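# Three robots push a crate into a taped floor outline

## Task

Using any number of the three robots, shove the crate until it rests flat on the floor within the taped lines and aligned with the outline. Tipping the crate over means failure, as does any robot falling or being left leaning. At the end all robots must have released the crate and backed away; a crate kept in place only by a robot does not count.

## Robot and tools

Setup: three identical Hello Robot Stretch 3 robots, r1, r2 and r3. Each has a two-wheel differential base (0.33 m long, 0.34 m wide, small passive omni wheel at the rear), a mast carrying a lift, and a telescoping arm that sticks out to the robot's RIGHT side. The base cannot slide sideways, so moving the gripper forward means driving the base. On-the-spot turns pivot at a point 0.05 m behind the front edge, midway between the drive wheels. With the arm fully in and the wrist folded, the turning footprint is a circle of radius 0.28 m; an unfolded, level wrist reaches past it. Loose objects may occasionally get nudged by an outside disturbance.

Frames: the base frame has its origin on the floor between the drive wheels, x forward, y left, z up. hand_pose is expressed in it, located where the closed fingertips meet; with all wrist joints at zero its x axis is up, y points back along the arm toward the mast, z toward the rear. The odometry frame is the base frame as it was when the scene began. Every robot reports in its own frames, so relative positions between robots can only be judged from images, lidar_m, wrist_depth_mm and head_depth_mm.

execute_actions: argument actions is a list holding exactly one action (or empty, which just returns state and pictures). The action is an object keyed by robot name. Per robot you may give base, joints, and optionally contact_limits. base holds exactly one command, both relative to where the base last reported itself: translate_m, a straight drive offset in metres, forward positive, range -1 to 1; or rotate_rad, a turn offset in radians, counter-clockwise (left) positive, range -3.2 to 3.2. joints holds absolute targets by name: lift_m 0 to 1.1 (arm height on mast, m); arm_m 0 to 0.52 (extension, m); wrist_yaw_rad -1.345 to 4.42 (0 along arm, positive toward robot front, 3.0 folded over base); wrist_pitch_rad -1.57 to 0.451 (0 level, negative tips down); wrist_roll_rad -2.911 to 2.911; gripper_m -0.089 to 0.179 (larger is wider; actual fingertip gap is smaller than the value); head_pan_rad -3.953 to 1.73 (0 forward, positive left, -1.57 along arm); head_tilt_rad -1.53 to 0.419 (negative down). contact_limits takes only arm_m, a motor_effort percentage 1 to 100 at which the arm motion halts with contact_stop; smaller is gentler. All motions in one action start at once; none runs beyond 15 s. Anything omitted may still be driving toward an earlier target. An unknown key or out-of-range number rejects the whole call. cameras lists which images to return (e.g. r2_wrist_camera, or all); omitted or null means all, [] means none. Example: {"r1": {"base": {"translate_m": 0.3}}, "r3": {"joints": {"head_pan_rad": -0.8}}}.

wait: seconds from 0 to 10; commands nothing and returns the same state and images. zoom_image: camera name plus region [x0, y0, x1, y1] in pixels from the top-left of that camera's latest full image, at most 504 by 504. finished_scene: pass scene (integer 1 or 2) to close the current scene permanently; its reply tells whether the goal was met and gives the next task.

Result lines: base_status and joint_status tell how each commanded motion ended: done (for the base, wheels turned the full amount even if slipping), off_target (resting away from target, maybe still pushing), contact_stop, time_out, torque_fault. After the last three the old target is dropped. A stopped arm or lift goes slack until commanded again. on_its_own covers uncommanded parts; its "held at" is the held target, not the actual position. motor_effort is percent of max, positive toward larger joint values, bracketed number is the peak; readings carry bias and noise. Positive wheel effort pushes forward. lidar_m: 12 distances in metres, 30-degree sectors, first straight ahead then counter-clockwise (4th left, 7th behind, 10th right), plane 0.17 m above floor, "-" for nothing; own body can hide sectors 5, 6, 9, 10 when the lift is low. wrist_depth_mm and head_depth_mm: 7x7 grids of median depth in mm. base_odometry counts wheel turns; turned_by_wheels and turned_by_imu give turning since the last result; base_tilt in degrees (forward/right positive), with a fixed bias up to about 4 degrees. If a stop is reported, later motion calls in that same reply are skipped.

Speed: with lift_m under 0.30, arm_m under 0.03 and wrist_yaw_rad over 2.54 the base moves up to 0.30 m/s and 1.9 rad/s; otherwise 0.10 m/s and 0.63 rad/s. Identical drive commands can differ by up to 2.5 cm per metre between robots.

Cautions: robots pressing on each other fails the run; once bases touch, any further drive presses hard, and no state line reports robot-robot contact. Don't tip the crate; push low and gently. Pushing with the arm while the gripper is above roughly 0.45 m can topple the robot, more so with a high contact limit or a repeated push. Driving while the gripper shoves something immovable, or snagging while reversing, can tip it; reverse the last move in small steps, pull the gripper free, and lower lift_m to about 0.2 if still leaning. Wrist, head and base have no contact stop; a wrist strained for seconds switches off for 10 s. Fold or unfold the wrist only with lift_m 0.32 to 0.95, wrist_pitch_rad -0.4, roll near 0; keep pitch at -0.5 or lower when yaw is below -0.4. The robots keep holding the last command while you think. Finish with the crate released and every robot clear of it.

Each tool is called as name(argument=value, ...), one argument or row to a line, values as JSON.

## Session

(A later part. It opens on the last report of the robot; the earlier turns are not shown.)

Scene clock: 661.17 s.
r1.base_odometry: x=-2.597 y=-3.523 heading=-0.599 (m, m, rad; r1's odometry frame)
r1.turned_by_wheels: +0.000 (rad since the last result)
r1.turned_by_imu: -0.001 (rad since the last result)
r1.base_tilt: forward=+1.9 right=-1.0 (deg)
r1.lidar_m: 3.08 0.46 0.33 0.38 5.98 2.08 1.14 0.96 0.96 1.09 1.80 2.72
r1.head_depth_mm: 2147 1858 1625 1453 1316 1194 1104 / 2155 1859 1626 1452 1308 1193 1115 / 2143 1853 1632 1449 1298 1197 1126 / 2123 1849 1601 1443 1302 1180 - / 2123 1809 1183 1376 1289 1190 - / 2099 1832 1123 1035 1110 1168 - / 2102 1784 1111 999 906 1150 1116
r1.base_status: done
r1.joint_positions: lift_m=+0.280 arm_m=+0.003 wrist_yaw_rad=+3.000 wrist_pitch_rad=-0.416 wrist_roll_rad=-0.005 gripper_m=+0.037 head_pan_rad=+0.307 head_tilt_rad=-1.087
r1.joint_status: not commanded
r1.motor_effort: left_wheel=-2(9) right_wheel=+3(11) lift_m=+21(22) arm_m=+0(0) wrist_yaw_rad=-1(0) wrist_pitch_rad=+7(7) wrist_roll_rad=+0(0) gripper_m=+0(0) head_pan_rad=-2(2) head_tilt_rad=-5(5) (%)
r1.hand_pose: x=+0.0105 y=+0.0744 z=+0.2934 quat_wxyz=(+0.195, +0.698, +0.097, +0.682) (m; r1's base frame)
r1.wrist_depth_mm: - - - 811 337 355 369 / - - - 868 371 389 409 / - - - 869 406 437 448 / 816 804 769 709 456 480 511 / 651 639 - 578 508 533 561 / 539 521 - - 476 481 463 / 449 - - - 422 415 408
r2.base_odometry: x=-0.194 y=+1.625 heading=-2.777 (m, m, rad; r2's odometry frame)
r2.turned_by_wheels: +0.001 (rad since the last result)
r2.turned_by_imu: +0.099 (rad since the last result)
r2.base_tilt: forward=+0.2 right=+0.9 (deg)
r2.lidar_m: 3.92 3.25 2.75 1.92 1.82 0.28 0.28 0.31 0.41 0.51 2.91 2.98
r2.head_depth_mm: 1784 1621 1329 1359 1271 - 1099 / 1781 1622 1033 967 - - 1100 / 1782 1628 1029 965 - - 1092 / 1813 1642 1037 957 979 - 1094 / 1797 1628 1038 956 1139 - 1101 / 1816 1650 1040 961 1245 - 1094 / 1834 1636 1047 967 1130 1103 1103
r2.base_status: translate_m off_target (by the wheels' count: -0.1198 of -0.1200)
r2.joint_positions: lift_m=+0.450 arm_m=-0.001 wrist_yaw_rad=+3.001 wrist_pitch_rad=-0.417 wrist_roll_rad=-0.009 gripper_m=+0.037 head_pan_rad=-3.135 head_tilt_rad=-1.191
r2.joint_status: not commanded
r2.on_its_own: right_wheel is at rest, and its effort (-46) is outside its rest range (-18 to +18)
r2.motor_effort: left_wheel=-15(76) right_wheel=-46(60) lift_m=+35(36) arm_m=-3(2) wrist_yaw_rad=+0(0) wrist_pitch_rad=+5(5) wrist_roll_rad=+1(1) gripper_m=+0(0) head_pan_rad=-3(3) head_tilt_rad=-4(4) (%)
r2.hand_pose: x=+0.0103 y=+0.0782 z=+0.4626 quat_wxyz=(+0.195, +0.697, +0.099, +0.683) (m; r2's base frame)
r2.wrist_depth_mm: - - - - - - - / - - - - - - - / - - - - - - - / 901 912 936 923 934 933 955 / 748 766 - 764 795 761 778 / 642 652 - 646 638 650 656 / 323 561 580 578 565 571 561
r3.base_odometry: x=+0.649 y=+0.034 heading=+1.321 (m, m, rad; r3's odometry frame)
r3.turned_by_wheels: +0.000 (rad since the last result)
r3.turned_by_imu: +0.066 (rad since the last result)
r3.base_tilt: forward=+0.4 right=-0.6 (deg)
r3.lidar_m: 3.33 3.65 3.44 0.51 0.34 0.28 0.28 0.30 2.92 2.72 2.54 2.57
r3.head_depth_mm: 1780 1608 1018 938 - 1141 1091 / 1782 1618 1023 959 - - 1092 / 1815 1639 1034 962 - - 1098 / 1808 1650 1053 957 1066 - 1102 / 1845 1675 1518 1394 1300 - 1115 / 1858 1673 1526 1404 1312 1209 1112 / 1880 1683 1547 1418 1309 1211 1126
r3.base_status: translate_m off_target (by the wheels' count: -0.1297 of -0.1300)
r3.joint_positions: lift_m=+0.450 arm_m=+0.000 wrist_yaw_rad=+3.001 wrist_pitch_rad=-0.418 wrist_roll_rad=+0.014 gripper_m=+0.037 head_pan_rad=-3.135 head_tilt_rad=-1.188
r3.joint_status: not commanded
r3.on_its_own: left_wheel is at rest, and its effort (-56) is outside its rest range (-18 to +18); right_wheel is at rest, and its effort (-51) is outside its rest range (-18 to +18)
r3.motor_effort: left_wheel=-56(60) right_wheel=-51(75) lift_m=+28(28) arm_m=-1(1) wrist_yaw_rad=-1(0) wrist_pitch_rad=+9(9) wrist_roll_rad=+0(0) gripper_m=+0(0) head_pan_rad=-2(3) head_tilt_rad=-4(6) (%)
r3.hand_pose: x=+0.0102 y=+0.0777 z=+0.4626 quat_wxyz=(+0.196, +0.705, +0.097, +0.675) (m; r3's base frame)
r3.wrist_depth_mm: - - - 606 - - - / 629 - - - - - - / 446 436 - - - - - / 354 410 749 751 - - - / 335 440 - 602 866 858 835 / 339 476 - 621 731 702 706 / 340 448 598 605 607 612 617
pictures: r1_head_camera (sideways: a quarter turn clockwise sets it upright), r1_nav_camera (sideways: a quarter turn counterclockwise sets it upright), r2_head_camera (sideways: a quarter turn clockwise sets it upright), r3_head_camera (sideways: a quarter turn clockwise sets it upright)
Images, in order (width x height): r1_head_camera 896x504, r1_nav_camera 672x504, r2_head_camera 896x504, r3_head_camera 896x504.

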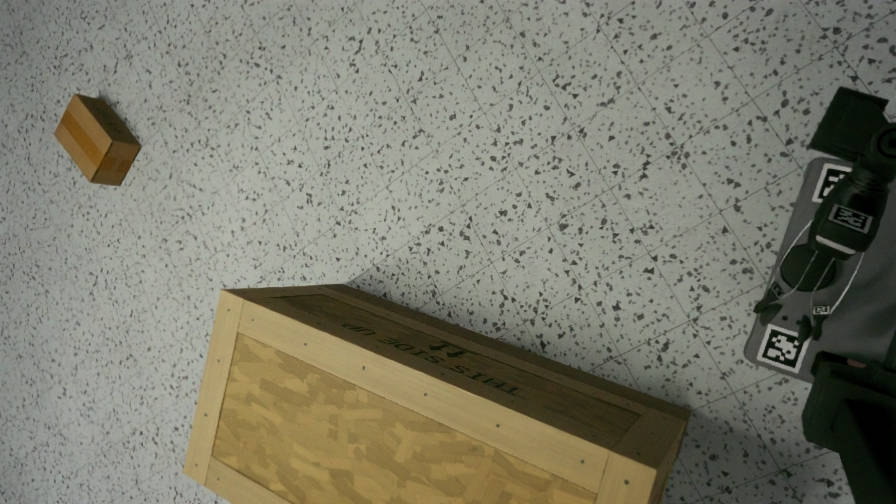

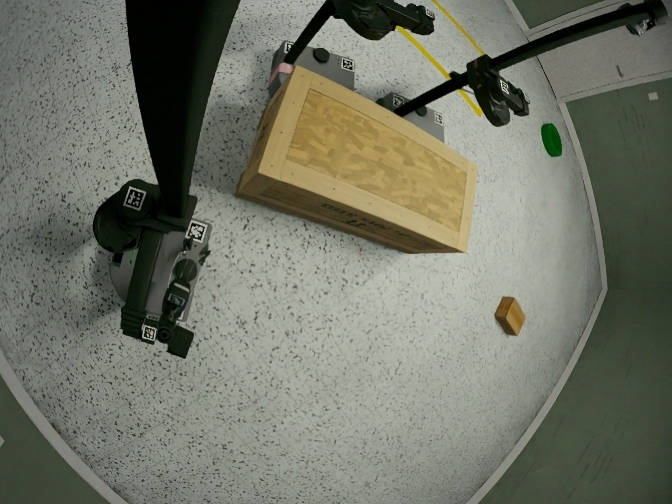

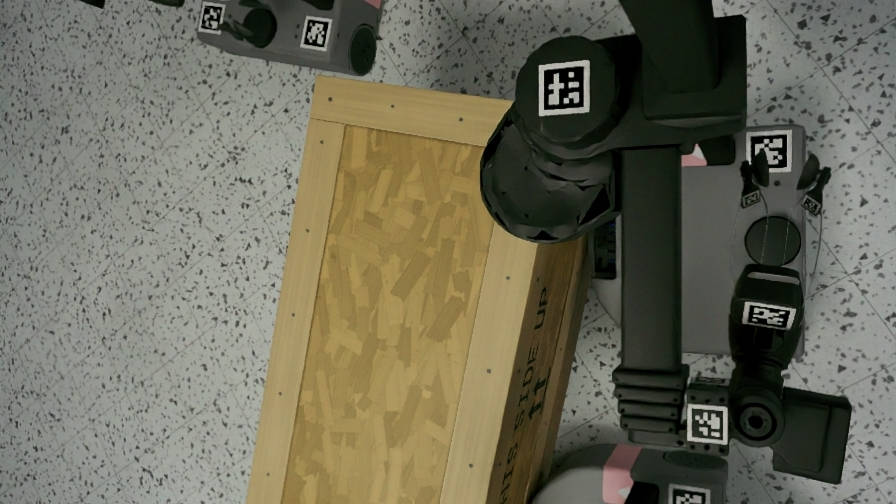

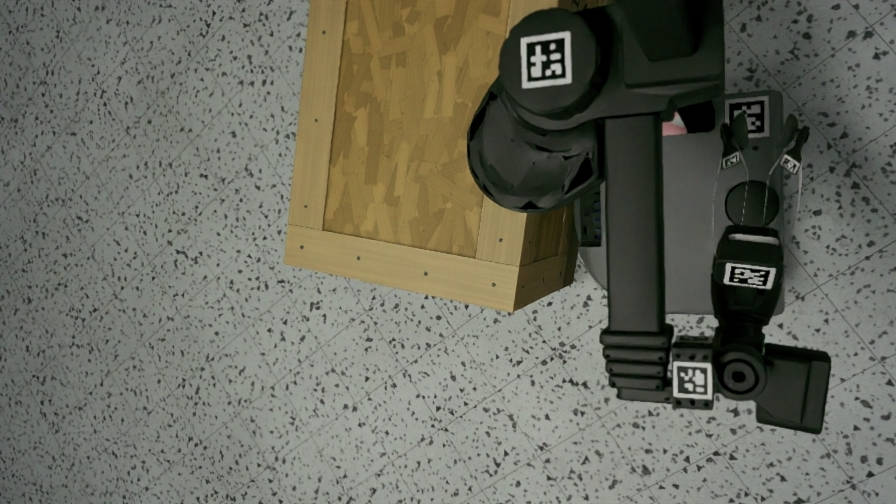

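execute_actions(
  actions=[
    {"r1":{"base":{"translate_m":0.19}},"r2":{"base":{"translate_m":0.3},"joints":{"lift_m":0.28}},"r3":{"base":{"rotate_rad":-0.16}}},
  ],
  cameras=[],
)

execute_actions(
  actions=[
    {"r1":{"base":{"rotate_rad":-1.55},"joints":{"lift_m":0.45,"head_pan_rad":-3.14,"head_tilt_rad":-1.2}},"r2":{"base":{"translate_m":0.4},"joints":{"head_tilt_rad":-0.9}}},
  ],
  cameras=["r1_head_camera","r2_nav_camera"],
)

Scene clock: 676.37 s.
r1.base_odometry: x=-2.440 y=-3.630 heading=-0.600 (m, m, rad; r1's odometry frame)
r1.turned_by_wheels: +0.000 (rad since the last result)
r1.turned_by_imu: -0.001 (rad since the last result)
r1.base_tilt: forward=+1.8 right=-1.0 (deg)
r1.lidar_m: 2.92 0.47 0.33 0.32 0.33 2.36 1.30 1.09 1.09 1.23 2.04 2.59
r1.head_depth_mm: 2149 1859 1635 1460 1311 1200 1096 / 2145 1860 1633 1446 1318 1198 1109 / 2136 1811 1604 1447 1319 1188 1128 / 2117 1856 1618 1447 1308 1194 - / 2132 1837 1568 1385 1298 1186 - / 2113 1831 1124 1024 1134 1175 - / 2106 1821 1120 998 912 923 1085
r1.base_status: done
r1.joint_positions: lift_m=+0.280 arm_m=+0.003 wrist_yaw_rad=+3.000 wrist_pitch_rad=-0.416 wrist_roll_rad=-0.005 gripper_m=+0.037 head_pan_rad=+0.307 head_tilt_rad=-1.088
r1.joint_status: not commanded
r1.motor_effort: left_wheel=-2(13) right_wheel=+2(11) lift_m=+21(21) arm_m=+0(0) wrist_yaw_rad=+0(0) wrist_pitch_rad=+7(7) wrist_roll_rad=+0(0) gripper_m=+0(0) head_pan_rad=-1(1) head_tilt_rad=-5(5) (%)
r1.hand_pose: x=+0.0105 y=+0.0744 z=+0.2934 quat_wxyz=(+0.195, +0.698, +0.097, +0.682) (m; r1's base frame)
r1.wrist_depth_mm: - - 310 327 345 357 379 / - - 340 353 377 399 419 / - - 373 395 418 435 460 / 829 822 412 441 458 494 530 / 639 620 - 484 521 550 555 / 541 519 - - 472 476 463 / 445 - - - 419 410 406
r2.base_odometry: x=-0.474 y=+1.517 heading=-2.777 (m, m, rad; r2's odometry frame)
r2.turned_by_wheels: +0.000 (rad since the last result)
r2.turned_by_imu: +0.001 (rad since the last result)
r2.base_tilt: forward=+0.2 right=+0.9 (deg)
r2.lidar_m: 3.70 3.00 2.99 2.10 1.99 0.57 0.57 0.57 0.64 2.91 2.74 2.83
r2.head_depth_mm: 1119 1483 1478 1375 1257 1149 1104 / 1338 1295 1435 1356 1291 - 1100 / 1793 1135 1051 1305 - - 1091 / 1818 1140 1058 1331 1305 - 1095 / 1811 1138 1062 1351 1272 - 1094 / 1806 1142 1082 1352 1273 1189 1092 / 1818 1145 1106 1216 1252 1182 1110
r2.base_status: done
r2.joint_positions: lift_m=+0.280 arm_m=-0.001 wrist_yaw_rad=+3.001 wrist_pitch_rad=-0.417 wrist_roll_rad=-0.009 gripper_m=+0.037 head_pan_rad=-3.135 head_tilt_rad=-1.191
r2.joint_status: all done
r2.motor_effort: left_wheel=+0(10) right_wheel=+0(35) lift_m=+26(29) arm_m=-3(3) wrist_yaw_rad=+0(0) wrist_pitch_rad=+5(5) wrist_roll_rad=+1(1) gripper_m=+0(0) head_pan_rad=-3(4) head_tilt_rad=-4(5) (%)
r2.hand_pose: x=+0.0103 y=+0.0782 z=+0.2930 quat_wxyz=(+0.195, +0.697, +0.099, +0.683) (m; r2's base frame)
r2.wrist_depth_mm: - - - - - - - / - - - - - - - / 799 780 843 851 850 853 838 / 649 646 650 666 647 674 668 / 534 531 - 553 556 550 553 / 458 486 - - 450 469 470 / - - - - 405 406 403
r3.base_odometry: x=+0.649 y=+0.034 heading=+1.161 (m, m, rad; r3's odometry frame)
r3.turned_by_wheels: -0.159 (rad since the last result)
r3.turned_by_imu: -0.148 (rad since the last result)
r3.base_tilt: forward=+0.4 right=-0.6 (deg)
r3.lidar_m: 3.00 3.63 0.64 2.51 0.38 0.29 0.28 0.29 2.86 2.91 2.54 2.54
r3.head_depth_mm: 1763 1602 1015 943 - 1145 1093 / 1799 1626 1026 955 - - 1093 / 1807 1643 1035 964 - - 1103 / 1820 1648 1046 960 1015 - 1105 / 1847 1668 1474 977 1271 - 1118 / 1857 1677 1530 1407 1312 1206 1110 / 1889 1701 1541 1411 1305 1214 1134
r3.base_status: done
r3.joint_positions: lift_m=+0.450 arm_m=+0.000 wrist_yaw_rad=+3.001 wrist_pitch_rad=-0.418 wrist_roll_rad=+0.014 gripper_m=+0.037 head_pan_rad=-3.135 head_tilt_rad=-1.188
r3.joint_status: not commanded
r3.on_its_own: right_wheel is at rest, and its effort (-47) is outside its rest range (-18 to +18)
r3.motor_effort: left_wheel=-5(40) right_wheel=-47(63) lift_m=+28(28) arm_m=-1(1) wrist_yaw_rad=-1(0) wrist_pitch_rad=+9(9) wrist_roll_rad=+0(0) gripper_m=+0(1) head_pan_rad=-3(4) head_tilt_rad=-6(6) (%)
r3.hand_pose: x=+0.0102 y=+0.0777 z=+0.4626 quat_wxyz=(+0.196, +0.705, +0.097, +0.675) (m; r3's base frame)
r3.wrist_depth_mm: - - - 589 570 - - / 626 - - - - 507 - / 442 502 - - - - - / 379 496 - 786 749 - - / 373 527 - 700 657 823 847 / 371 568 - 692 718 708 702 / 361 511 595 608 616 609 613
pictures: none
No camera images: the call's "cameras" was empty. Leave "cameras" out to get every camera's image.

Scene clock: 679.53 s.
r1.base_odometry: x=-2.440 y=-3.630 heading=-2.149 (m, m, rad; r1's odometry frame)
r1.turned_by_wheels: -1.550 (rad since the last result)
r1.turned_by_imu: -1.554 (rad since the last result)
r1.base_tilt: forward=+1.9 right=-1.0 (deg)
r1.lidar_m: 1.25 2.15 2.59 2.98 0.46 0.33 0.32 4.01 2.24 1.27 1.09 1.09
r1.head_depth_mm: 1865 1428 1052 974 1228 1178 1106 / 1851 1658 1049 975 - 1167 1112 / 1847 1654 1046 971 - - 1106 / 1640 1649 1041 967 - - 1098 / 1597 1627 1458 1345 1281 - 1104 / 1828 1649 1487 1374 1287 - 1095 / 1815 1651 1492 1377 1260 1181 1094
r1.base_status: done
r1.joint_positions: lift_m=+0.450 arm_m=+0.003 wrist_yaw_rad=+3.000 wrist_pitch_rad=-0.416 wrist_roll_rad=-0.005 gripper_m=+0.037 head_pan_rad=-3.134 head_tilt_rad=-1.186
r1.joint_status: all done
r1.motor_effort: left_wheel=+4(13) right_wheel=-3(7) lift_m=+39(40) arm_m=+0(0) wrist_yaw_rad=-1(0) wrist_pitch_rad=+7(6) wrist_roll_rad=+0(0) gripper_m=-1(0) head_pan_rad=-1(28) head_tilt_rad=-6(14) (%)
r1.hand_pose: x=+0.0105 y=+0.0744 z=+0.4627 quat_wxyz=(+0.195, +0.698, +0.097, +0.682) (m; r1's base frame)
r1.wrist_depth_mm: - - - - - - - / - - - - - - - / 526 599 - - - - - / 413 584 - - - - 976 / 394 619 - 874 853 830 773 / 381 579 - 691 678 680 661 / 382 558 632 607 596 584 574
r2.base_odometry: x=-0.848 y=+1.375 heading=-2.777 (m, m, rad; r2's odometry frame)
r2.turned_by_wheels: +0.000 (rad since the last result)
r2.turned_by_imu: +0.002 (rad since the last result)
r2.base_tilt: forward=+0.2 right=+1.0 (deg)
r2.lidar_m: 3.39 2.68 3.31 2.33 2.21 2.25 0.96 0.91 3.85 2.67 2.55 2.61
r2.head_depth_mm: 2518 2363 1944 1643 1422 1254 1129 / 2685 2295 1814 1643 1427 1257 1182 / 1393 2302 1361 1417 1430 1262 - / 3080 2384 1365 1461 1427 1269 1166 / 3086 2403 1373 1513 1426 1273 1155 / 3112 2407 1388 1494 1411 1266 1133 / 3112 2392 1122 1398 1357 1274 1129
r2.base_status: done
r2.joint_positions: lift_m=+0.280 arm_m=-0.001 wrist_yaw_rad=+3.001 wrist_pitch_rad=-0.417 wrist_roll_rad=-0.009 gripper_m=+0.037 head_pan_rad=-3.135 head_tilt_rad=-0.902
r2.joint_status: all done
r2.motor_effort: left_wheel=+0(10) right_wheel=+0(8) lift_m=+26(26) arm_m=-3(3) wrist_yaw_rad=+0(0) wrist_pitch_rad=+5(5) wrist_roll_rad=+1(1) gripper_m=+0(0) head_pan_rad=-4(3) head_tilt_rad=+1(22) (%)
r2.hand_pose: x=+0.0103 y=+0.0782 z=+0.2930 quat_wxyz=(+0.195, +0.697, +0.099, +0.683) (m; r2's base frame)
r2.wrist_depth_mm: - - - - - - - / - - - - - - - / 813 788 834 841 848 864 854 / 641 653 661 669 660 669 686 / 539 537 - 556 562 545 557 / 457 483 - - 452 468 469 / - - - - 401 405 412
r3.base_odometry: x=+0.649 y=+0.034 heading=+1.161 (m, m, rad; r3's odometry frame)
r3.turned_by_wheels: +0.000 (rad since the last result)
r3.turned_by_imu: +0.000 (rad since the last result)
r3.base_tilt: forward=+0.5 right=-0.6 (deg)
r3.lidar_m: 2.98 0.94 0.96 2.50 0.38 0.29 0.28 0.29 2.87 2.91 2.53 2.54
r3.head_depth_mm: 1774 1607 1017 939 - 1142 1092 / 1788 1627 1024 956 - - 1095 / 1805 1635 1034 962 - - 1096 / 1821 1667 1038 963 1018 - 1110 / 1846 1660 1476 981 1270 - 1117 / 1873 1683 1535 1405 1305 1213 1110 / 1882 1700 1545 1412 1309 1212 1138
r3.base_status: not commanded
r3.joint_positions: lift_m=+0.450 arm_m=+0.000 wrist_yaw_rad=+3.001 wrist_pitch_rad=-0.418 wrist_roll_rad=+0.014 gripper_m=+0.037 head_pan_rad=-3.135 head_tilt_rad=-1.188
r3.joint_status: not commanded
r3.on_its_own: right_wheel is at rest, and its effort (-47) is outside its rest range (-18 to +18)
r3.motor_effort: left_wheel=-5(5) right_wheel=-47(47) lift_m=+28(28) arm_m=-1(1) wrist_yaw_rad=+0(1) wrist_pitch_rad=+9(9) wrist_roll_rad=+0(0) gripper_m=-1(0) head_pan_rad=-4(2) head_tilt_rad=-6(5) (%)
r3.hand_pose: x=+0.0102 y=+0.0777 z=+0.4626 quat_wxyz=(+0.196, +0.705, +0.097, +0.675) (m; r3's base frame)
r3.wrist_depth_mm: - - - - - 731 639 / 626 - - - - - 734 / 445 501 - - - 941 - / 380 499 - - - 789 798 / 370 532 - 836 867 786 826 / 368 557 - 710 727 704 709 / 365 512 593 610 607 614 612
pictures: r1_head_camera (sideways: a quarter turn clockwise sets it upright), r2_nav_camera (sideways: a quarter turn counterclockwise sets it upright)
Images, in order (width x height): r1_head_camera 896x504, r2_nav_camera 672x504.

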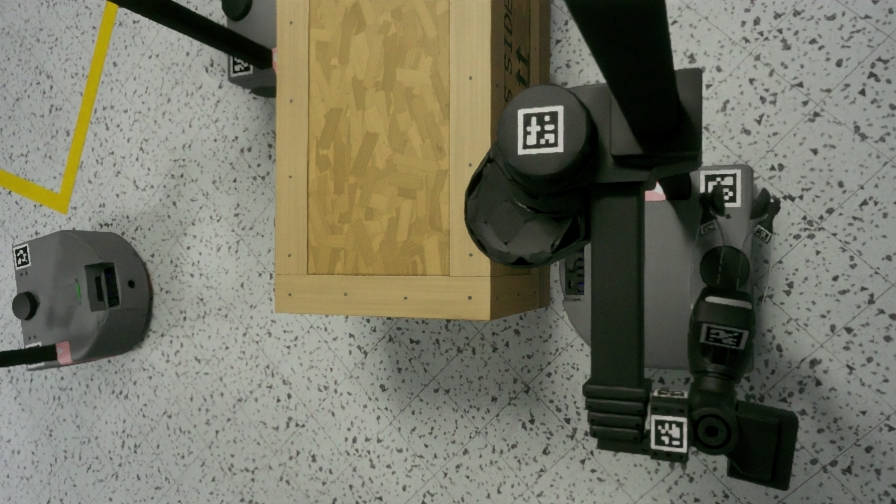

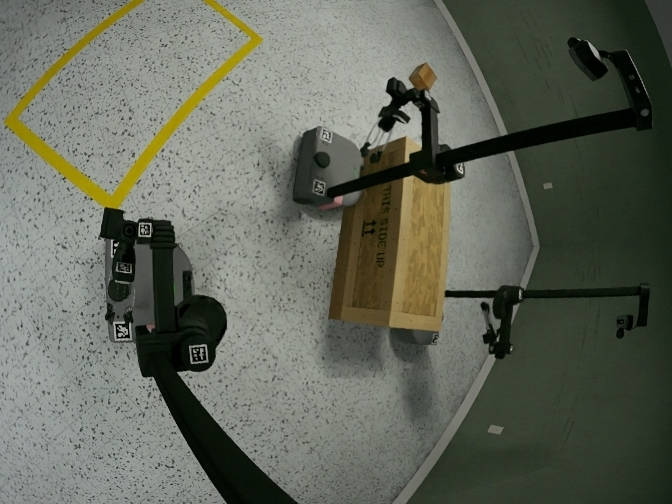

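execute_actions(
  actions=[
    {"r1":{"base":{"translate_m":-0.14}},"r3":{"base":{"translate_m":-0.14}}},
  ],
  cameras=["r1_head_camera","r3_head_camera","r2_nav_camera"],
)

Scene clock: 685.13 s.
r1.base_odometry: x=-2.364 y=-3.514 heading=-2.150 (m, m, rad; r1's odometry frame)
r1.turned_by_wheels: +0.000 (rad since the last result)
r1.turned_by_imu: +0.110 (rad since the last result)
r1.base_tilt: forward=+1.9 right=-1.0 (deg)
r1.lidar_m: 1.44 2.67 2.70 0.42 0.29 0.27 0.27 3.91 2.01 1.28 1.17 1.17
r1.head_depth_mm: 1848 1661 1517 965 907 1180 1101 / 1849 1660 1519 959 - 1170 1104 / 1760 1630 1041 965 - - 1107 / 1592 1603 1501 962 - - 1095 / 1800 1646 1503 1372 1286 - 1106 / 1816 1648 1496 1366 1296 - 1094 / 1805 1640 1487 1363 1257 1181 1101
r1.base_status: translate_m off_target (by the wheels' count: -0.1396 of -0.1400)
r1.joint_positions: lift_m=+0.450 arm_m=+0.003 wrist_yaw_rad=+3.000 wrist_pitch_rad=-0.416 wrist_roll_rad=-0.005 gripper_m=+0.037 head_pan_rad=-3.135 head_tilt_rad=-1.189
r1.joint_status: not commanded
r1.on_its_own: left_wheel is at rest, and its effort (-78) is outside its rest range (-18 to +18); right_wheel is at rest, and its effort (-45) is outside its rest range (-18 to +18)
r1.motor_effort: left_wheel=-78(100) right_wheel=-45(86) lift_m=+37(39) arm_m=+0(0) wrist_yaw_rad=-1(1) wrist_pitch_rad=+6(7) wrist_roll_rad=+0(0) gripper_m=+0(0) head_pan_rad=-2(1) head_tilt_rad=-5(5) (%)
r1.hand_pose: x=+0.0104 y=+0.0744 z=+0.4628 quat_wxyz=(+0.195, +0.698, +0.098, +0.682) (m; r1's base frame)
r1.wrist_depth_mm: - - - - - - - / - - 723 - - - - / 540 506 552 - - - - / 391 372 577 950 - - 980 / 304 336 - 820 860 785 792 / 267 348 - 682 665 661 659 / 270 354 450 598 595 580 583
r2.base_odometry: x=-0.848 y=+1.375 heading=-2.777 (m, m, rad; r2's odometry frame)
r2.turned_by_wheels: +0.000 (rad since the last result)
r2.turned_by_imu: -0.001 (rad since the last result)
r2.base_tilt: forward=+0.2 right=+1.0 (deg)
r2.lidar_m: 3.44 2.68 3.29 2.32 2.21 2.25 0.87 1.01 3.84 2.68 2.55 2.61
r2.head_depth_mm: 2543 2376 1916 1644 1428 1249 1123 / 2777 2295 1737 1633 1432 1261 1179 / 1371 1569 1366 1444 1430 1260 - / 3099 2395 1367 1368 1434 1267 1171 / 3119 2401 1373 1517 1434 1269 1147 / 3140 2382 1436 1542 1436 1263 1134 / 3098 1142 1410 1430 1444 1270 1143
r2.base_status: not commanded
r2.joint_positions: lift_m=+0.280 arm_m=-0.001 wrist_yaw_rad=+3.001 wrist_pitch_rad=-0.417 wrist_roll_rad=-0.009 gripper_m=+0.037 head_pan_rad=-3.135 head_tilt_rad=-0.902
r2.joint_status: not commanded
r2.motor_effort: left_wheel=+0(1) right_wheel=+1(1) lift_m=+26(26) arm_m=-3(3) wrist_yaw_rad=+0(0) wrist_pitch_rad=+5(5) wrist_roll_rad=+1(1) gripper_m=+0(0) head_pan_rad=-3(3) head_tilt_rad=+1(0) (%)
r2.hand_pose: x=+0.0103 y=+0.0782 z=+0.2930 quat_wxyz=(+0.195, +0.697, +0.099, +0.683) (m; r2's base frame)
r2.wrist_depth_mm: - - - - - - - / - - - - - - - / 817 787 835 843 872 874 871 / 641 645 659 654 666 667 681 / 535 534 - 553 564 550 555 / 458 487 - - 453 466 469 / - - - - 407 406 408
r3.base_odometry: x=+0.594 y=-0.094 heading=+1.161 (m, m, rad; r3's odometry frame)
r3.turned_by_wheels: +0.000 (rad since the last result)
r3.turned_by_imu: +0.171 (rad since the last result)
r3.base_tilt: forward=+0.4 right=-0.5 (deg)
r3.lidar_m: 3.50 1.03 3.23 0.37 0.27 0.26 0.28 0.38 2.85 2.76 2.60 2.65
r3.head_depth_mm: 1762 1606 1456 938 - 1135 1091 / 1773 1622 1028 958 - - 1090 / 1805 1624 1038 961 - - 1095 / 1818 1642 1502 970 1273 - 1106 / 1831 1662 1521 1379 1297 - 1120 / 1874 1682 1532 1401 1301 1208 1110 / 1884 1694 1536 1416 1308 1216 1136
r3.base_status: translate_m off_target (by the wheels' count: -0.1397 of -0.1400)
r3.joint_positions: lift_m=+0.450 arm_m=+0.000 wrist_yaw_rad=+3.001 wrist_pitch_rad=-0.418 wrist_roll_rad=+0.014 gripper_m=+0.037 head_pan_rad=-3.135 head_tilt_rad=-1.189
r3.joint_status: not commanded
r3.on_its_own: left_wheel is at rest, and its effort (-49) is outside its rest range (-18 to +18); right_wheel is at rest, and its effort (-43) is outside its rest range (-18 to +18)
r3.motor_effort: left_wheel=-49(83) right_wheel=-43(88) lift_m=+27(28) arm_m=-1(1) wrist_yaw_rad=-2(0) wrist_pitch_rad=+9(9) wrist_roll_rad=+0(0) gripper_m=+0(0) head_pan_rad=-3(3) head_tilt_rad=-4(4) (%)
r3.hand_pose: x=+0.0103 y=+0.0777 z=+0.4626 quat_wxyz=(+0.196, +0.705, +0.097, +0.675) (m; r3's base frame)
r3.wrist_depth_mm: - - - - - - - / - - 631 - - - - / 441 437 504 - - - - / 346 342 528 977 - - 792 / 291 330 - 800 870 849 725 / 284 363 - 711 727 707 719 / 296 363 605 612 606 606 616
pictures: r1_head_camera (sideways: a quarter turn clockwise sets it upright), r2_nav_camera (sideways: a quarter turn counterclockwise sets it upright), r3_head_camera (sideways: a quarter turn clockwise sets it upright)
Images, in order (width x height): r1_head_camera 896x504, r2_nav_camera 672x504, r3_head_camera 896x504.

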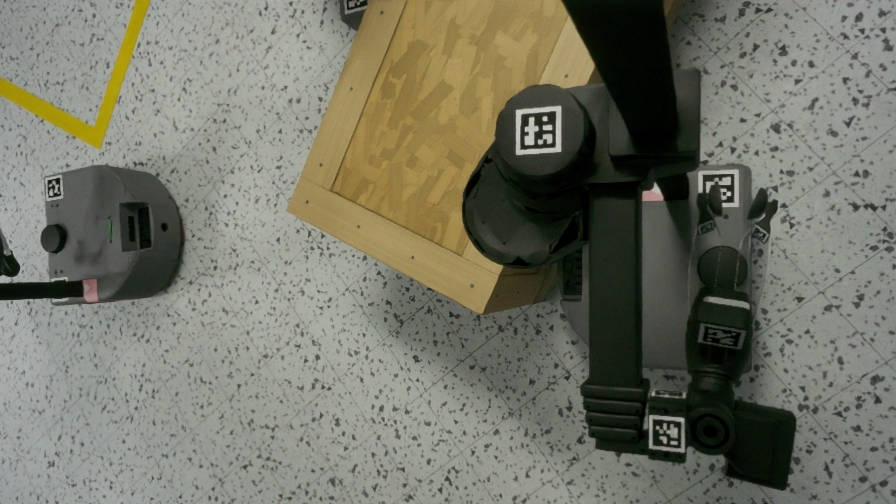

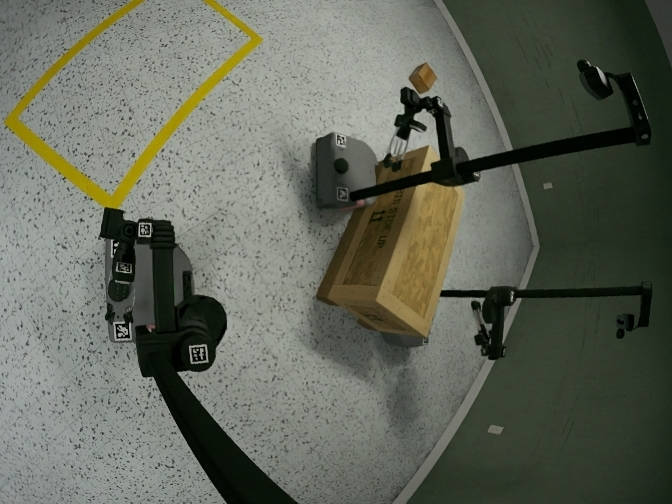

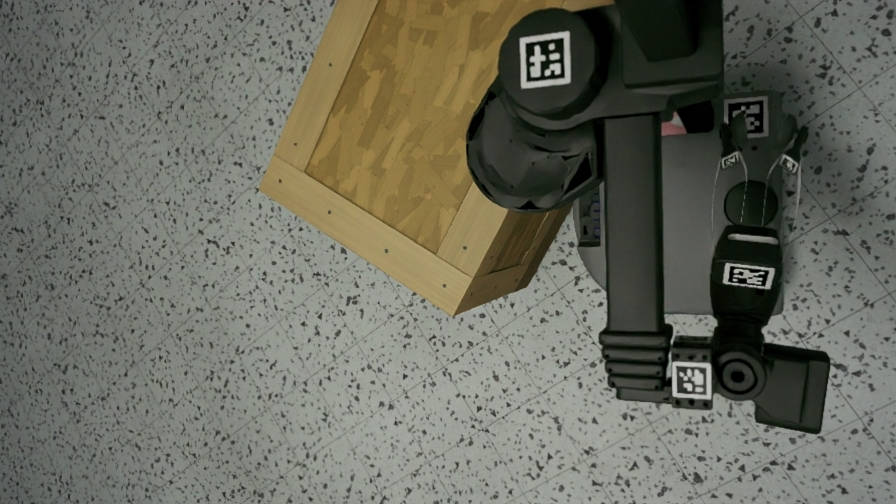

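execute_actions(
  actions=[
    {"r1":{"base":{"translate_m":0.05},"joints":{"lift_m":0.28}},"r3":{"base":{"translate_m":0.1},"joints":{"lift_m":0.28,"head_pan_rad":-0.5,"head_tilt_rad":-1.0}},"r2":{"base":{"translate_m":0.2}}},
  ],
  cameras=[],
)

execute_actions(
  actions=[
    {"r1":{"base":{"rotate_rad":-0.94}},"r3":{"base":{"rotate_rad":-2.32}},"r2":{"base":{"translate_m":0.4}}},
  ],
  cameras=["r3_nav_camera"],
)

execute_actions(
  actions=[
    {"r1":{"base":{"translate_m":0.26}},"r3":{"base":{"translate_m":0.58}},"r2":{"joints":{"head_pan_rad":-2.4,"head_tilt_rad":-0.8}}},
  ],
  cameras=[],
)

execute_actions(
  actions=[
    {"r1":{"base":{"rotate_rad":0.52}},"r3":{"base":{"rotate_rad":-1.33}}},
  ],
  cameras=["r3_nav_camera","r1_head_camera","r2_nav_camera"],
)

Scene clock: 714.50 s.
r1.base_odometry: x=-2.391 y=-3.555 heading=-2.150 (m, m, rad; r1's odometry frame)
r1.turned_by_wheels: +0.000 (rad since the last result)
r1.turned_by_imu: +0.000 (rad since the last result)
r1.base_tilt: forward=+1.9 right=-1.0 (deg)
r1.lidar_m: 1.40 2.63 2.64 0.49 0.33 0.31 0.32 3.95 1.96 1.25 1.13 1.14
r1.head_depth_mm: 1856 1660 1304 966 907 1179 1119 / 1834 1650 1048 961 958 1177 1111 / 1760 1652 1044 959 - 1144 1107 / 1680 1637 1479 967 - - 1100 / 1795 1631 1500 1359 1292 - 1102 / 1810 1639 1488 1360 1279 - 1096 / 1800 1628 1491 1353 1261 1179 1097
r1.base_status: done
r1.joint_positions: lift_m=+0.280 arm_m=+0.003 wrist_yaw_rad=+3.000 wrist_pitch_rad=-0.416 wrist_roll_rad=-0.005 gripper_m=+0.037 head_pan_rad=-3.135 head_tilt_rad=-1.189
r1.joint_status: all done
r1.motor_effort: left_wheel=+1(63) right_wheel=+1(41) lift_m=+21(32) arm_m=+0(0) wrist_yaw_rad=+0(0) wrist_pitch_rad=+7(7) wrist_roll_rad=+0(0) gripper_m=+0(0) head_pan_rad=-1(2) head_tilt_rad=-5(4) (%)
r1.hand_pose: x=+0.0104 y=+0.0744 z=+0.2934 quat_wxyz=(+0.195, +0.698, +0.098, +0.682) (m; r1's base frame)
r1.wrist_depth_mm: 305 - 540 - - - - / 288 334 582 - - - - / 295 341 632 961 949 921 890 / 299 372 672 748 724 694 677 / 307 397 - 600 605 568 569 / 317 401 - - 470 474 471 / 313 - - - 421 408 406
r2.base_odometry: x=-1.034 y=+1.303 heading=-2.777 (m, m, rad; r2's odometry frame)
r2.turned_by_wheels: +0.000 (rad since the last result)
r2.turned_by_imu: +0.001 (rad since the last result)
r2.base_tilt: forward=+0.3 right=+0.9 (deg)
r2.lidar_m: 3.26 2.52 3.46 2.42 2.31 2.36 1.07 1.11 3.66 2.56 2.44 2.50
r2.head_depth_mm: 2655 2377 1920 1654 1421 1257 1127 / 2881 1952 1835 1657 1424 1263 1178 / 2927 1578 1485 1616 1424 1261 - / 3025 2367 1435 1582 1427 1259 1171 / 3059 1668 1503 1650 1432 1262 1154 / 3098 1681 1594 1557 1440 1258 1137 / 3109 1350 1373 1523 1443 1266 1132
r2.base_status: done
r2.joint_positions: lift_m=+0.280 arm_m=-0.001 wrist_yaw_rad=+3.001 wrist_pitch_rad=-0.417 wrist_roll_rad=-0.009 gripper_m=+0.037 head_pan_rad=-3.135 head_tilt_rad=-0.901
r2.joint_status: not commanded
r2.motor_effort: left_wheel=-1(10) right_wheel=+2(9) lift_m=+26(26) arm_m=-2(3) wrist_yaw_rad=+1(0) wrist_pitch_rad=+5(5) wrist_roll_rad=+1(1) gripper_m=+0(0) head_pan_rad=-3(3) head_tilt_rad=+1(1) (%)
r2.hand_pose: x=+0.0103 y=+0.0782 z=+0.2930 quat_wxyz=(+0.195, +0.697, +0.099, +0.683) (m; r2's base frame)
r2.wrist_depth_mm: - - - - - - - / - - - - - - - / 823 797 822 851 851 860 862 / 645 653 661 657 664 669 687 / 532 544 - 555 561 557 559 / 456 487 - - 452 468 474 / - - - - 400 404 409
r3.base_odometry: x=+0.633 y=-0.003 heading=+1.161 (m, m, rad; r3's odometry frame)
r3.turned_by_wheels: +0.000 (rad since the last result)
r3.turned_by_imu: -0.001 (rad since the last result)
r3.base_tilt: forward=+0.4 right=-0.6 (deg)
r3.lidar_m: 3.42 1.11 3.30 0.49 0.36 0.35 0.36 0.50 2.93 2.71 2.54 2.62
r3.head_depth_mm: 2295 1994 1701 1494 1330 1201 1103 / 2375 2014 1726 1506 1337 1206 1126 / 2440 2052 1741 1514 1352 1218 1121 / 2463 2060 1759 1532 1362 1222 1113 / 2529 2083 1782 1552 1375 1233 1119 / 2550 2088 1798 1555 1385 1245 1130 / 2569 2136 1806 1586 1398 1249 1136
r3.base_status: done
r3.joint_positions: lift_m=+0.280 arm_m=+0.000 wrist_yaw_rad=+3.001 wrist_pitch_rad=-0.418 wrist_roll_rad=+0.014 gripper_m=+0.037 head_pan_rad=-0.507 head_tilt_rad=-1.001
r3.joint_status: all done
r3.motor_effort: left_wheel=+0(37) right_wheel=+1(38) lift_m=+21(25) arm_m=-1(1) wrist_yaw_rad=+0(0) wrist_pitch_rad=+9(9) wrist_roll_rad=+0(0) gripper_m=+2(0) head_pan_rad=+4(58) head_tilt_rad=+1(17) (%)
r3.hand_pose: x=+0.0103 y=+0.0777 z=+0.2929 quat_wxyz=(+0.196, +0.705, +0.097, +0.675) (m; r3's base frame)
r3.wrist_depth_mm: 309 - 538 - - - - / 322 - 575 - - - - / 330 379 621 955 943 954 803 / 340 404 669 727 732 735 736 / 351 434 - 596 621 595 597 / 360 455 - 516 519 503 501 / 356 - - - 434 437 436
pictures: none
No camera images: the call's "cameras" was empty. Leave "cameras" out to get every camera's image.

Scene clock: 717.50 s.
r1.base_odometry: x=-2.391 y=-3.555 heading=-3.090 (m, m, rad; r1's odometry frame)
r1.turned_by_wheels: -0.940 (rad since the last result)
r1.turned_by_imu: -0.940 (rad since the last result)
r1.base_tilt: forward=+1.9 right=-1.0 (deg)
r1.lidar_m: 1.13 1.16 1.54 2.63 2.71 0.43 0.32 0.31 0.33 3.97 1.69 1.19
r1.head_depth_mm: 1853 1661 1496 1388 1299 1173 1106 / 1855 1654 1046 1325 1296 1172 1105 / 1837 1651 1047 1103 - 1147 1108 / 1830 1661 1045 983 - - 1101 / 1829 1641 1040 964 1170 - 1105 / 1812 1373 1033 945 1049 - 1091 / 1123 1409 1033 947 919 1176 1104
r1.base_status: done
r1.joint_positions: lift_m=+0.280 arm_m=+0.003 wrist_yaw_rad=+3.000 wrist_pitch_rad=-0.416 wrist_roll_rad=-0.005 gripper_m=+0.037 head_pan_rad=-3.135 head_tilt_rad=-1.189
r1.joint_status: not commanded
r1.motor_effort: left_wheel=+3(14) right_wheel=-2(7) lift_m=+21(21) arm_m=+0(0) wrist_yaw_rad=+1(0) wrist_pitch_rad=+7(7) wrist_roll_rad=+0(0) gripper_m=+0(0) head_pan_rad=-2(1) head_tilt_rad=-4(5) (%)
r1.hand_pose: x=+0.0104 y=+0.0744 z=+0.2934 quat_wxyz=(+0.195, +0.698, +0.098, +0.682) (m; r1's base frame)
r1.wrist_depth_mm: - - - - - - - / - - - - - - - / - - - 993 942 900 890 / 831 799 753 733 727 699 675 / 648 629 - 593 606 571 553 / 536 528 - - 466 483 463 / 453 - - - 417 407 415
r2.base_odometry: x=-1.408 y=+1.161 heading=-2.777 (m, m, rad; r2's odometry frame)
r2.turned_by_wheels: +0.000 (rad since the last result)
r2.turned_by_imu: +0.002 (rad since the last result)
r2.base_tilt: forward=+0.2 right=+1.0 (deg)
r2.lidar_m: 3.00 2.21 2.25 2.66 2.54 2.59 1.47 1.37 3.34 2.34 2.22 2.28
r2.head_depth_mm: 2877 2362 1938 1640 1425 1263 1124 / 3044 2384 1944 1639 1427 1258 1180 / 2117 1777 1891 1661 1425 1263 - / 2970 1705 1828 1650 1422 1265 1160 / 3058 1800 1904 1661 1436 1262 1149 / 3107 1811 1716 1626 1438 1267 1140 / 3113 1867 1637 1667 1442 1271 1135
r2.base_status: done
r2.joint_positions: lift_m=+0.280 arm_m=-0.001 wrist_yaw_rad=+3.001 wrist_pitch_rad=-0.417 wrist_roll_rad=-0.009 gripper_m=+0.037 head_pan_rad=-3.135 head_tilt_rad=-0.901
r2.joint_status: not commanded
r2.motor_effort: left_wheel=-1(9) right_wheel=+1(8) lift_m=+26(26) arm_m=-3(3) wrist_yaw_rad=+1(0) wrist_pitch_rad=+5(5) wrist_roll_rad=+1(1) gripper_m=+0(0) head_pan_rad=-3(4) head_tilt_rad=+1(1) (%)
r2.hand_pose: x=+0.0103 y=+0.0782 z=+0.2930 quat_wxyz=(+0.195, +0.697, +0.099, +0.683) (m; r2's base frame)
r2.wrist_depth_mm: - - - - - - - / - - - - - - - / 802 797 824 863 840 851 863 / 644 653 660 664 667 674 667 / 538 538 - 551 554 549 556 / 456 488 - - 454 468 470 / - - - - 403 408 404
r3.base_odometry: x=+0.633 y=-0.003 heading=-1.159 (m, m, rad; r3's odometry frame)
r3.turned_by_wheels: -2.320 (rad since the last result)
r3.turned_by_imu: -2.283 (rad since the last result)
r3.base_tilt: forward=+0.4 right=-0.5 (deg)
r3.lidar_m: 2.86 2.98 2.54 2.54 2.95 1.48 3.63 2.55 0.39 0.35 0.35 0.42
r3.head_depth_mm: 2350 2001 1708 1041 930 946 1082 / 2404 2006 1725 1050 954 1160 1129 / 2445 2037 1744 1531 1118 1215 1120 / 2490 2047 1768 1535 1358 1223 1111 / 2504 2070 1771 1543 1373 1229 1121 / 2546 2114 1758 1558 1386 1242 1127 / 2502 2128 1738 1571 1397 1255 1137
r3.base_status: done
r3.joint_positions: lift_m=+0.280 arm_m=+0.000 wrist_yaw_rad=+3.001 wrist_pitch_rad=-0.418 wrist_roll_rad=+0.014 gripper_m=+0.037 head_pan_rad=-0.507 head_tilt_rad=-1.001
r3.joint_status: not commanded
r3.motor_effort: left_wheel=+3(12) right_wheel=-3(9) lift_m=+21(21) arm_m=-1(1) wrist_yaw_rad=+0(0) wrist_pitch_rad=+9(9) wrist_roll_rad=+0(0) gripper_m=+0(0) head_pan_rad=+4(5) head_tilt_rad=-1(1) (%)
r3.hand_pose: x=+0.0103 y=+0.0777 z=+0.2929 quat_wxyz=(+0.196, +0.705, +0.097, +0.675) (m; r3's base frame)
r3.wrist_depth_mm: - - - - - - - / - - - - - - - / 928 909 940 948 951 952 979 / 725 730 736 732 729 739 738 / 585 589 - 595 623 602 605 / 498 495 - 515 519 504 505 / 445 - - - 433 434 435
pictures: r3_nav_camera (sideways: a quarter turn counterclockwise sets it upright)
Images, in order (width x height): r3_nav_camera 672x504.

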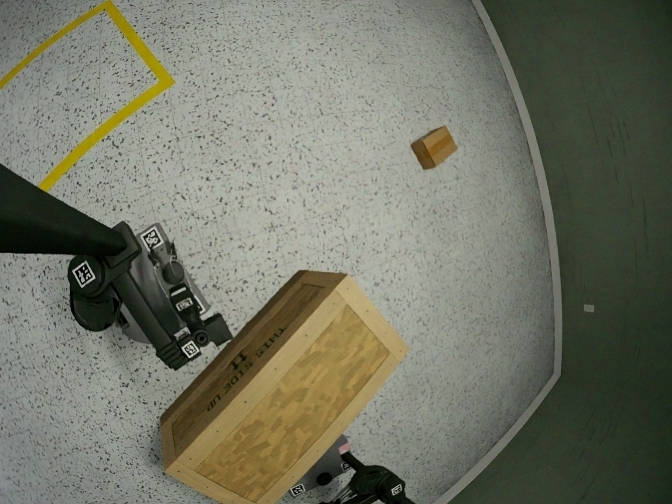

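Scene clock: 721.07 s.
r1.base_odometry: x=-2.651 y=-3.569 heading=-3.090 (m, m, rad; r1's odometry frame)
r1.turned_by_wheels: +0.000 (rad since the last result)
r1.turned_by_imu: +0.000 (rad since the last result)
r1.base_tilt: forward=+1.9 right=-1.0 (deg)
r1.lidar_m: 0.88 0.90 1.19 2.64 2.71 0.74 0.56 0.54 2.33 4.02 1.31 0.92
r1.head_depth_mm: 1846 1657 1513 1399 1309 1177 1112 / 1754 1152 1380 1385 1296 1177 1108 / 1580 1150 1209 1383 - 1145 1102 / 1806 1149 1086 1357 - - 1107 / 1830 1143 1054 1316 1290 - 1103 / 1821 1133 1033 1212 1273 - 1100 / 1818 1629 1032 1166 1256 1169 1099
r1.base_status: done
r1.joint_positions: lift_m=+0.280 arm_m=+0.003 wrist_yaw_rad=+3.000 wrist_pitch_rad=-0.416 wrist_roll_rad=-0.005 gripper_m=+0.037 head_pan_rad=-3.135 head_tilt_rad=-1.189
r1.joint_status: not commanded
r1.motor_effort: left_wheel=+3(16) right_wheel=-2(6) lift_m=+21(21) arm_m=+0(0) wrist_yaw_rad=-1(1) wrist_pitch_rad=+7(7) wrist_roll_rad=+0(0) gripper_m=+0(0) head_pan_rad=-1(1) head_tilt_rad=-4(4) (%)
r1.hand_pose: x=+0.0104 y=+0.0744 z=+0.2934 quat_wxyz=(+0.195, +0.698, +0.098, +0.682) (m; r1's base frame)
r1.wrist_depth_mm: - - - - - - 863 / - - - - - - 884 / - - - 999 976 923 860 / 815 778 763 748 742 696 694 / 646 623 - 606 602 566 553 / 525 530 - - 478 485 468 / 454 - - - 422 415 402
r2.base_odometry: x=-1.408 y=+1.161 heading=-2.777 (m, m, rad; r2's odometry frame)
r2.turned_by_wheels: +0.000 (rad since the last result)
r2.turned_by_imu: -0.001 (rad since the last result)
r2.base_tilt: forward=+0.2 right=+1.0 (deg)
r2.lidar_m: 2.99 2.21 2.24 2.66 2.53 2.59 1.47 1.88 3.34 2.35 2.23 2.28
r2.head_depth_mm: 3594 2557 2041 1806 1522 1311 1154 / 3604 2598 2061 1801 1516 1314 1158 / 3683 2884 2223 1811 1535 1317 1162 / 3728 2893 2205 1800 1531 1327 1164 / 3783 2915 2220 1807 1531 1322 1170 / 3876 2917 2247 1799 1536 1328 1162 / - 2935 2265 1824 1534 1338 1168
r2.base_status: not commanded
r2.joint_positions: lift_m=+0.280 arm_m=-0.001 wrist_yaw_rad=+3.001 wrist_pitch_rad=-0.417 wrist_roll_rad=-0.009 gripper_m=+0.037 head_pan_rad=-2.407 head_tilt_rad=-0.804
r2.joint_status: all done
r2.motor_effort: left_wheel=-1(1) right_wheel=+3(2) lift_m=+26(26) arm_m=-3(3) wrist_yaw_rad=+0(0) wrist_pitch_rad=+5(5) wrist_roll_rad=+1(1) gripper_m=+0(1) head_pan_rad=+3(44) head_tilt_rad=+2(12) (%)
r2.hand_pose: x=+0.0103 y=+0.0782 z=+0.2930 quat_wxyz=(+0.195, +0.697, +0.099, +0.683) (m; r2's base frame)
r2.wrist_depth_mm: - - - - - - - / - - - - - - - / 812 806 824 847 871 847 859 / 651 655 658 654 659 667 682 / 530 534 - 552 565 550 552 / 455 486 - - 455 470 470 / - - - - 405 406 408
r3.base_odometry: x=+0.866 y=-0.534 heading=-1.159 (m, m, rad; r3's odometry frame)
r3.turned_by_wheels: +0.000 (rad since the last result)
r3.turned_by_imu: -0.002 (rad since the last result)
r3.base_tilt: forward=+0.4 right=-0.6 (deg)
r3.lidar_m: 2.31 2.66 2.42 2.40 2.79 2.01 4.22 0.43 0.30 0.43 2.69 2.30
r3.head_depth_mm: 2333 1989 1713 1491 1332 1198 1106 / 2307 2024 1724 1518 1334 1208 1126 / 2274 2044 1749 1522 1354 1219 1118 / 2247 2046 1755 1530 1362 1224 1110 / 2210 2098 1780 1491 1372 1229 1121 / 2150 2128 1798 1486 1379 1246 1130 / 2087 2126 1823 1576 1397 1252 1139
r3.base_status: done
r3.joint_positions: lift_m=+0.280 arm_m=+0.000 wrist_yaw_rad=+3.001 wrist_pitch_rad=-0.418 wrist_roll_rad=+0.014 gripper_m=+0.037 head_pan_rad=-0.507 head_tilt_rad=-1.000
r3.joint_status: not commanded
r3.motor_effort: left_wheel=+3(12) right_wheel=-3(7) lift_m=+21(21) arm_m=-1(1) wrist_yaw_rad=-1(1) wrist_pitch_rad=+9(9) wrist_roll_rad=+0(0) gripper_m=+1(1) head_pan_rad=+4(4) head_tilt_rad=+0(0) (%)
r3.hand_pose: x=+0.0103 y=+0.0777 z=+0.2929 quat_wxyz=(+0.196, +0.705, +0.097, +0.675) (m; r3's base frame)
r3.wrist_depth_mm: - - - - - - - / - - - - - - - / 926 893 940 950 948 942 974 / 721 725 730 731 734 729 742 / 589 591 - 595 614 601 608 / 495 499 - 516 520 506 507 / 444 - - - 432 438 439
pictures: none
No camera images: the call's "cameras" was empty. Leave "cameras" out to get every camera's image.

Scene clock: 723.33 s.
r1.base_odometry: x=-2.651 y=-3.569 heading=-2.570 (m, m, rad; r1's odometry frame)
r1.turned_by_wheels: +0.520 (rad since the last result)
r1.turned_by_imu: +0.520 (rad since the last result)
r1.base_tilt: forward=+1.8 right=-0.9 (deg)
r1.lidar_m: 0.90 1.18 2.65 2.71 0.75 0.56 0.54 2.24 4.01 1.32 0.92 0.88
r1.head_depth_mm: 1849 1155 1049 1336 1306 1173 1116 / 1849 1150 1052 1337 1294 1177 1112 / 1813 1142 1055 1326 - 1152 1103 / 1833 1139 1056 1333 - - 1102 / 1821 1627 1461 1356 1297 - 1104 / 1811 1631 1483 1380 1275 - 1096 / 1812 1640 1484 1372 1261 1173 1098
r1.base_status: done
r1.joint_positions: lift_m=+0.280 arm_m=+0.003 wrist_yaw_rad=+3.000 wrist_pitch_rad=-0.416 wrist_roll_rad=-0.005 gripper_m=+0.037 head_pan_rad=-3.135 head_tilt_rad=-1.189
r1.joint_status: not commanded
r1.motor_effort: left_wheel=-3(11) right_wheel=+3(9) lift_m=+21(20) arm_m=+0(0) wrist_yaw_rad=-1(0) wrist_pitch_rad=+6(6) wrist_roll_rad=+0(0) gripper_m=+0(0) head_pan_rad=-1(2) head_tilt_rad=-4(5) (%)
r1.hand_pose: x=+0.0104 y=+0.0744 z=+0.2934 quat_wxyz=(+0.195, +0.698, +0.098, +0.682) (m; r1's base frame)
r1.wrist_depth_mm: - - - - - - - / 716 - - - - - - / 697 - - 981 936 912 873 / 677 792 770 750 735 689 671 / 622 641 - 590 601 564 560 / 529 520 - - 477 481 456 / 459 - - - 422 408 404
r2.base_odometry: x=-1.408 y=+1.161 heading=-2.777 (m, m, rad; r2's odometry frame)
r2.turned_by_wheels: +0.000 (rad since the last result)
r2.turned_by_imu: +0.000 (rad since the last result)
r2.base_tilt: forward=+0.2 right=+0.9 (deg)
r2.lidar_m: 2.99 2.21 2.24 2.66 2.53 2.60 1.47 1.87 3.32 2.35 2.22 2.28
r2.head_depth_mm: 3677 2758 2171 1803 1522 1313 1155 / 3670 2187 2079 1803 1528 1314 1155 / 3688 2895 2168 1814 1539 1316 1159 / 3726 2894 2241 1814 1522 1318 1160 / 3828 2898 2237 1835 1539 1317 1171 / 3848 2903 2240 1819 1538 1325 1169 / - 2951 2250 1850 1528 1324 1173
r2.base_status: not commanded
r2.joint_positions: lift_m=+0.280 arm_m=-0.001 wrist_yaw_rad=+3.001 wrist_pitch_rad=-0.417 wrist_roll_rad=-0.009 gripper_m=+0.037 head_pan_rad=-2.407 head_tilt_rad=-0.804
r2.joint_status: not commanded
r2.motor_effort: left_wheel=-1(1) right_wheel=+1(1) lift_m=+26(26) arm_m=-3(3) wrist_yaw_rad=+0(0) wrist_pitch_rad=+5(5) wrist_roll_rad=+1(1) gripper_m=+1(0) head_pan_rad=+3(3) head_tilt_rad=+2(2) (%)
r2.hand_pose: x=+0.0103 y=+0.0782 z=+0.2930 quat_wxyz=(+0.195, +0.697, +0.099, +0.683) (m; r2's base frame)
r2.wrist_depth_mm: - - - - - - - / - - - - - - - / 817 804 817 833 854 866 861 / 646 652 658 655 671 667 681 / 532 532 - 546 556 549 547 / 454 485 - - 451 463 472 / - - - - 402 405 405
r3.base_odometry: x=+0.866 y=-0.534 heading=-2.489 (m, m, rad; r3's odometry frame)
r3.turned_by_wheels: -1.330 (rad since the last result)
r3.turned_by_imu: -1.308 (rad since the last result)
r3.base_tilt: forward=+0.3 right=-0.6 (deg)
r3.lidar_m: 2.41 2.40 2.30 2.38 2.53 2.40 2.48 3.35 2.01 0.77 0.32 0.30
r3.head_depth_mm: 2145 1635 1590 1043 958 1200 1105 / 2087 1633 1624 1053 936 1176 1133 / 2234 2049 1737 1058 956 1179 1117 / 2231 2060 1766 1213 1320 1227 1117 / 2229 2083 1777 1560 1367 1235 1117 / 2236 2104 1790 1570 1388 1247 1131 / 2245 2119 1818 1582 1396 1248 1137
r3.base_status: done
r3.joint_positions: lift_m=+0.280 arm_m=+0.000 wrist_yaw_rad=+3.001 wrist_pitch_rad=-0.418 wrist_roll_rad=+0.014 gripper_m=+0.037 head_pan_rad=-0.507 head_tilt_rad=-1.000
r3.joint_status: not commanded
r3.motor_effort: left_wheel=+3(13) right_wheel=-2(11) lift_m=+21(21) arm_m=-2(1) wrist_yaw_rad=-2(1) wrist_pitch_rad=+9(9) wrist_roll_rad=+0(0) gripper_m=-1(0) head_pan_rad=+4(3) head_tilt_rad=+0(0) (%)
r3.hand_pose: x=+0.0103 y=+0.0776 z=+0.2929 quat_wxyz=(+0.196, +0.705, +0.097, +0.675) (m; r3's base frame)
r3.wrist_depth_mm: - - - - - - - / - - - - - - - / 944 904 941 938 836 963 958 / 713 727 736 728 734 737 738 / 588 590 - 596 611 597 593 / 495 495 - 517 523 500 510 / 443 - - - 435 438 435
pictures: r1_head_camera (sideways: a quarter turn clockwise sets it upright), r2_nav_camera (sideways: a quarter turn counterclockwise sets it upright), r3_nav_camera (sideways: a quarter turn counterclockwise sets it upright)
Images, in order (width x height): r1_head_camera 896x504, r2_nav_camera 672x504, r3_nav_camera 672x504.

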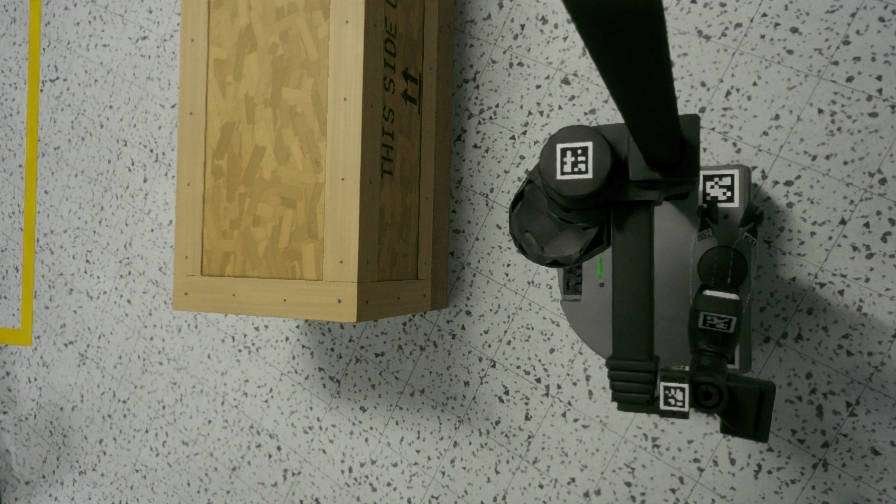

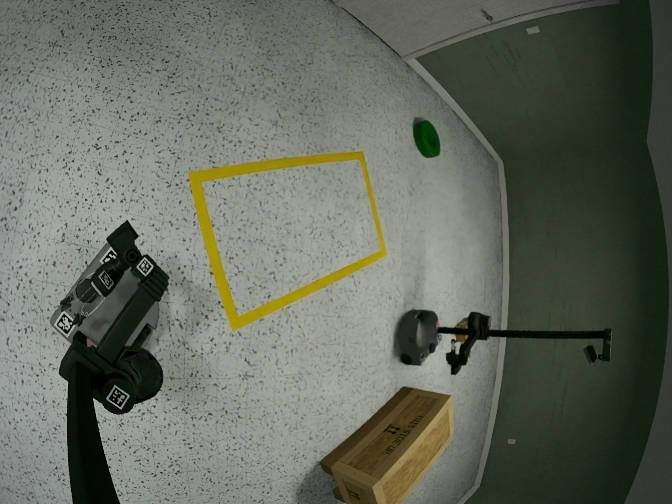

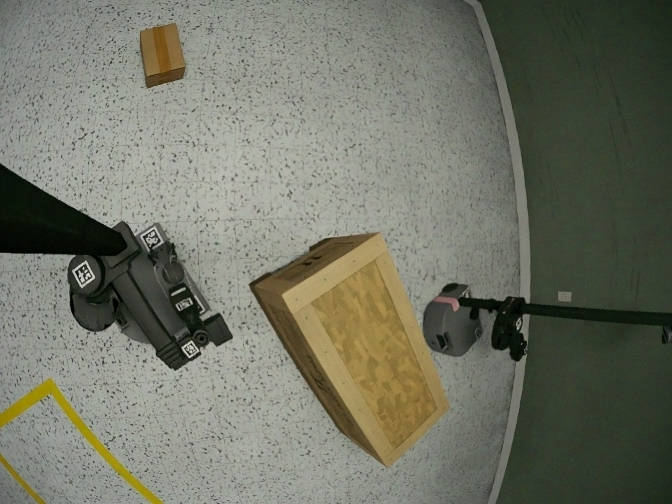

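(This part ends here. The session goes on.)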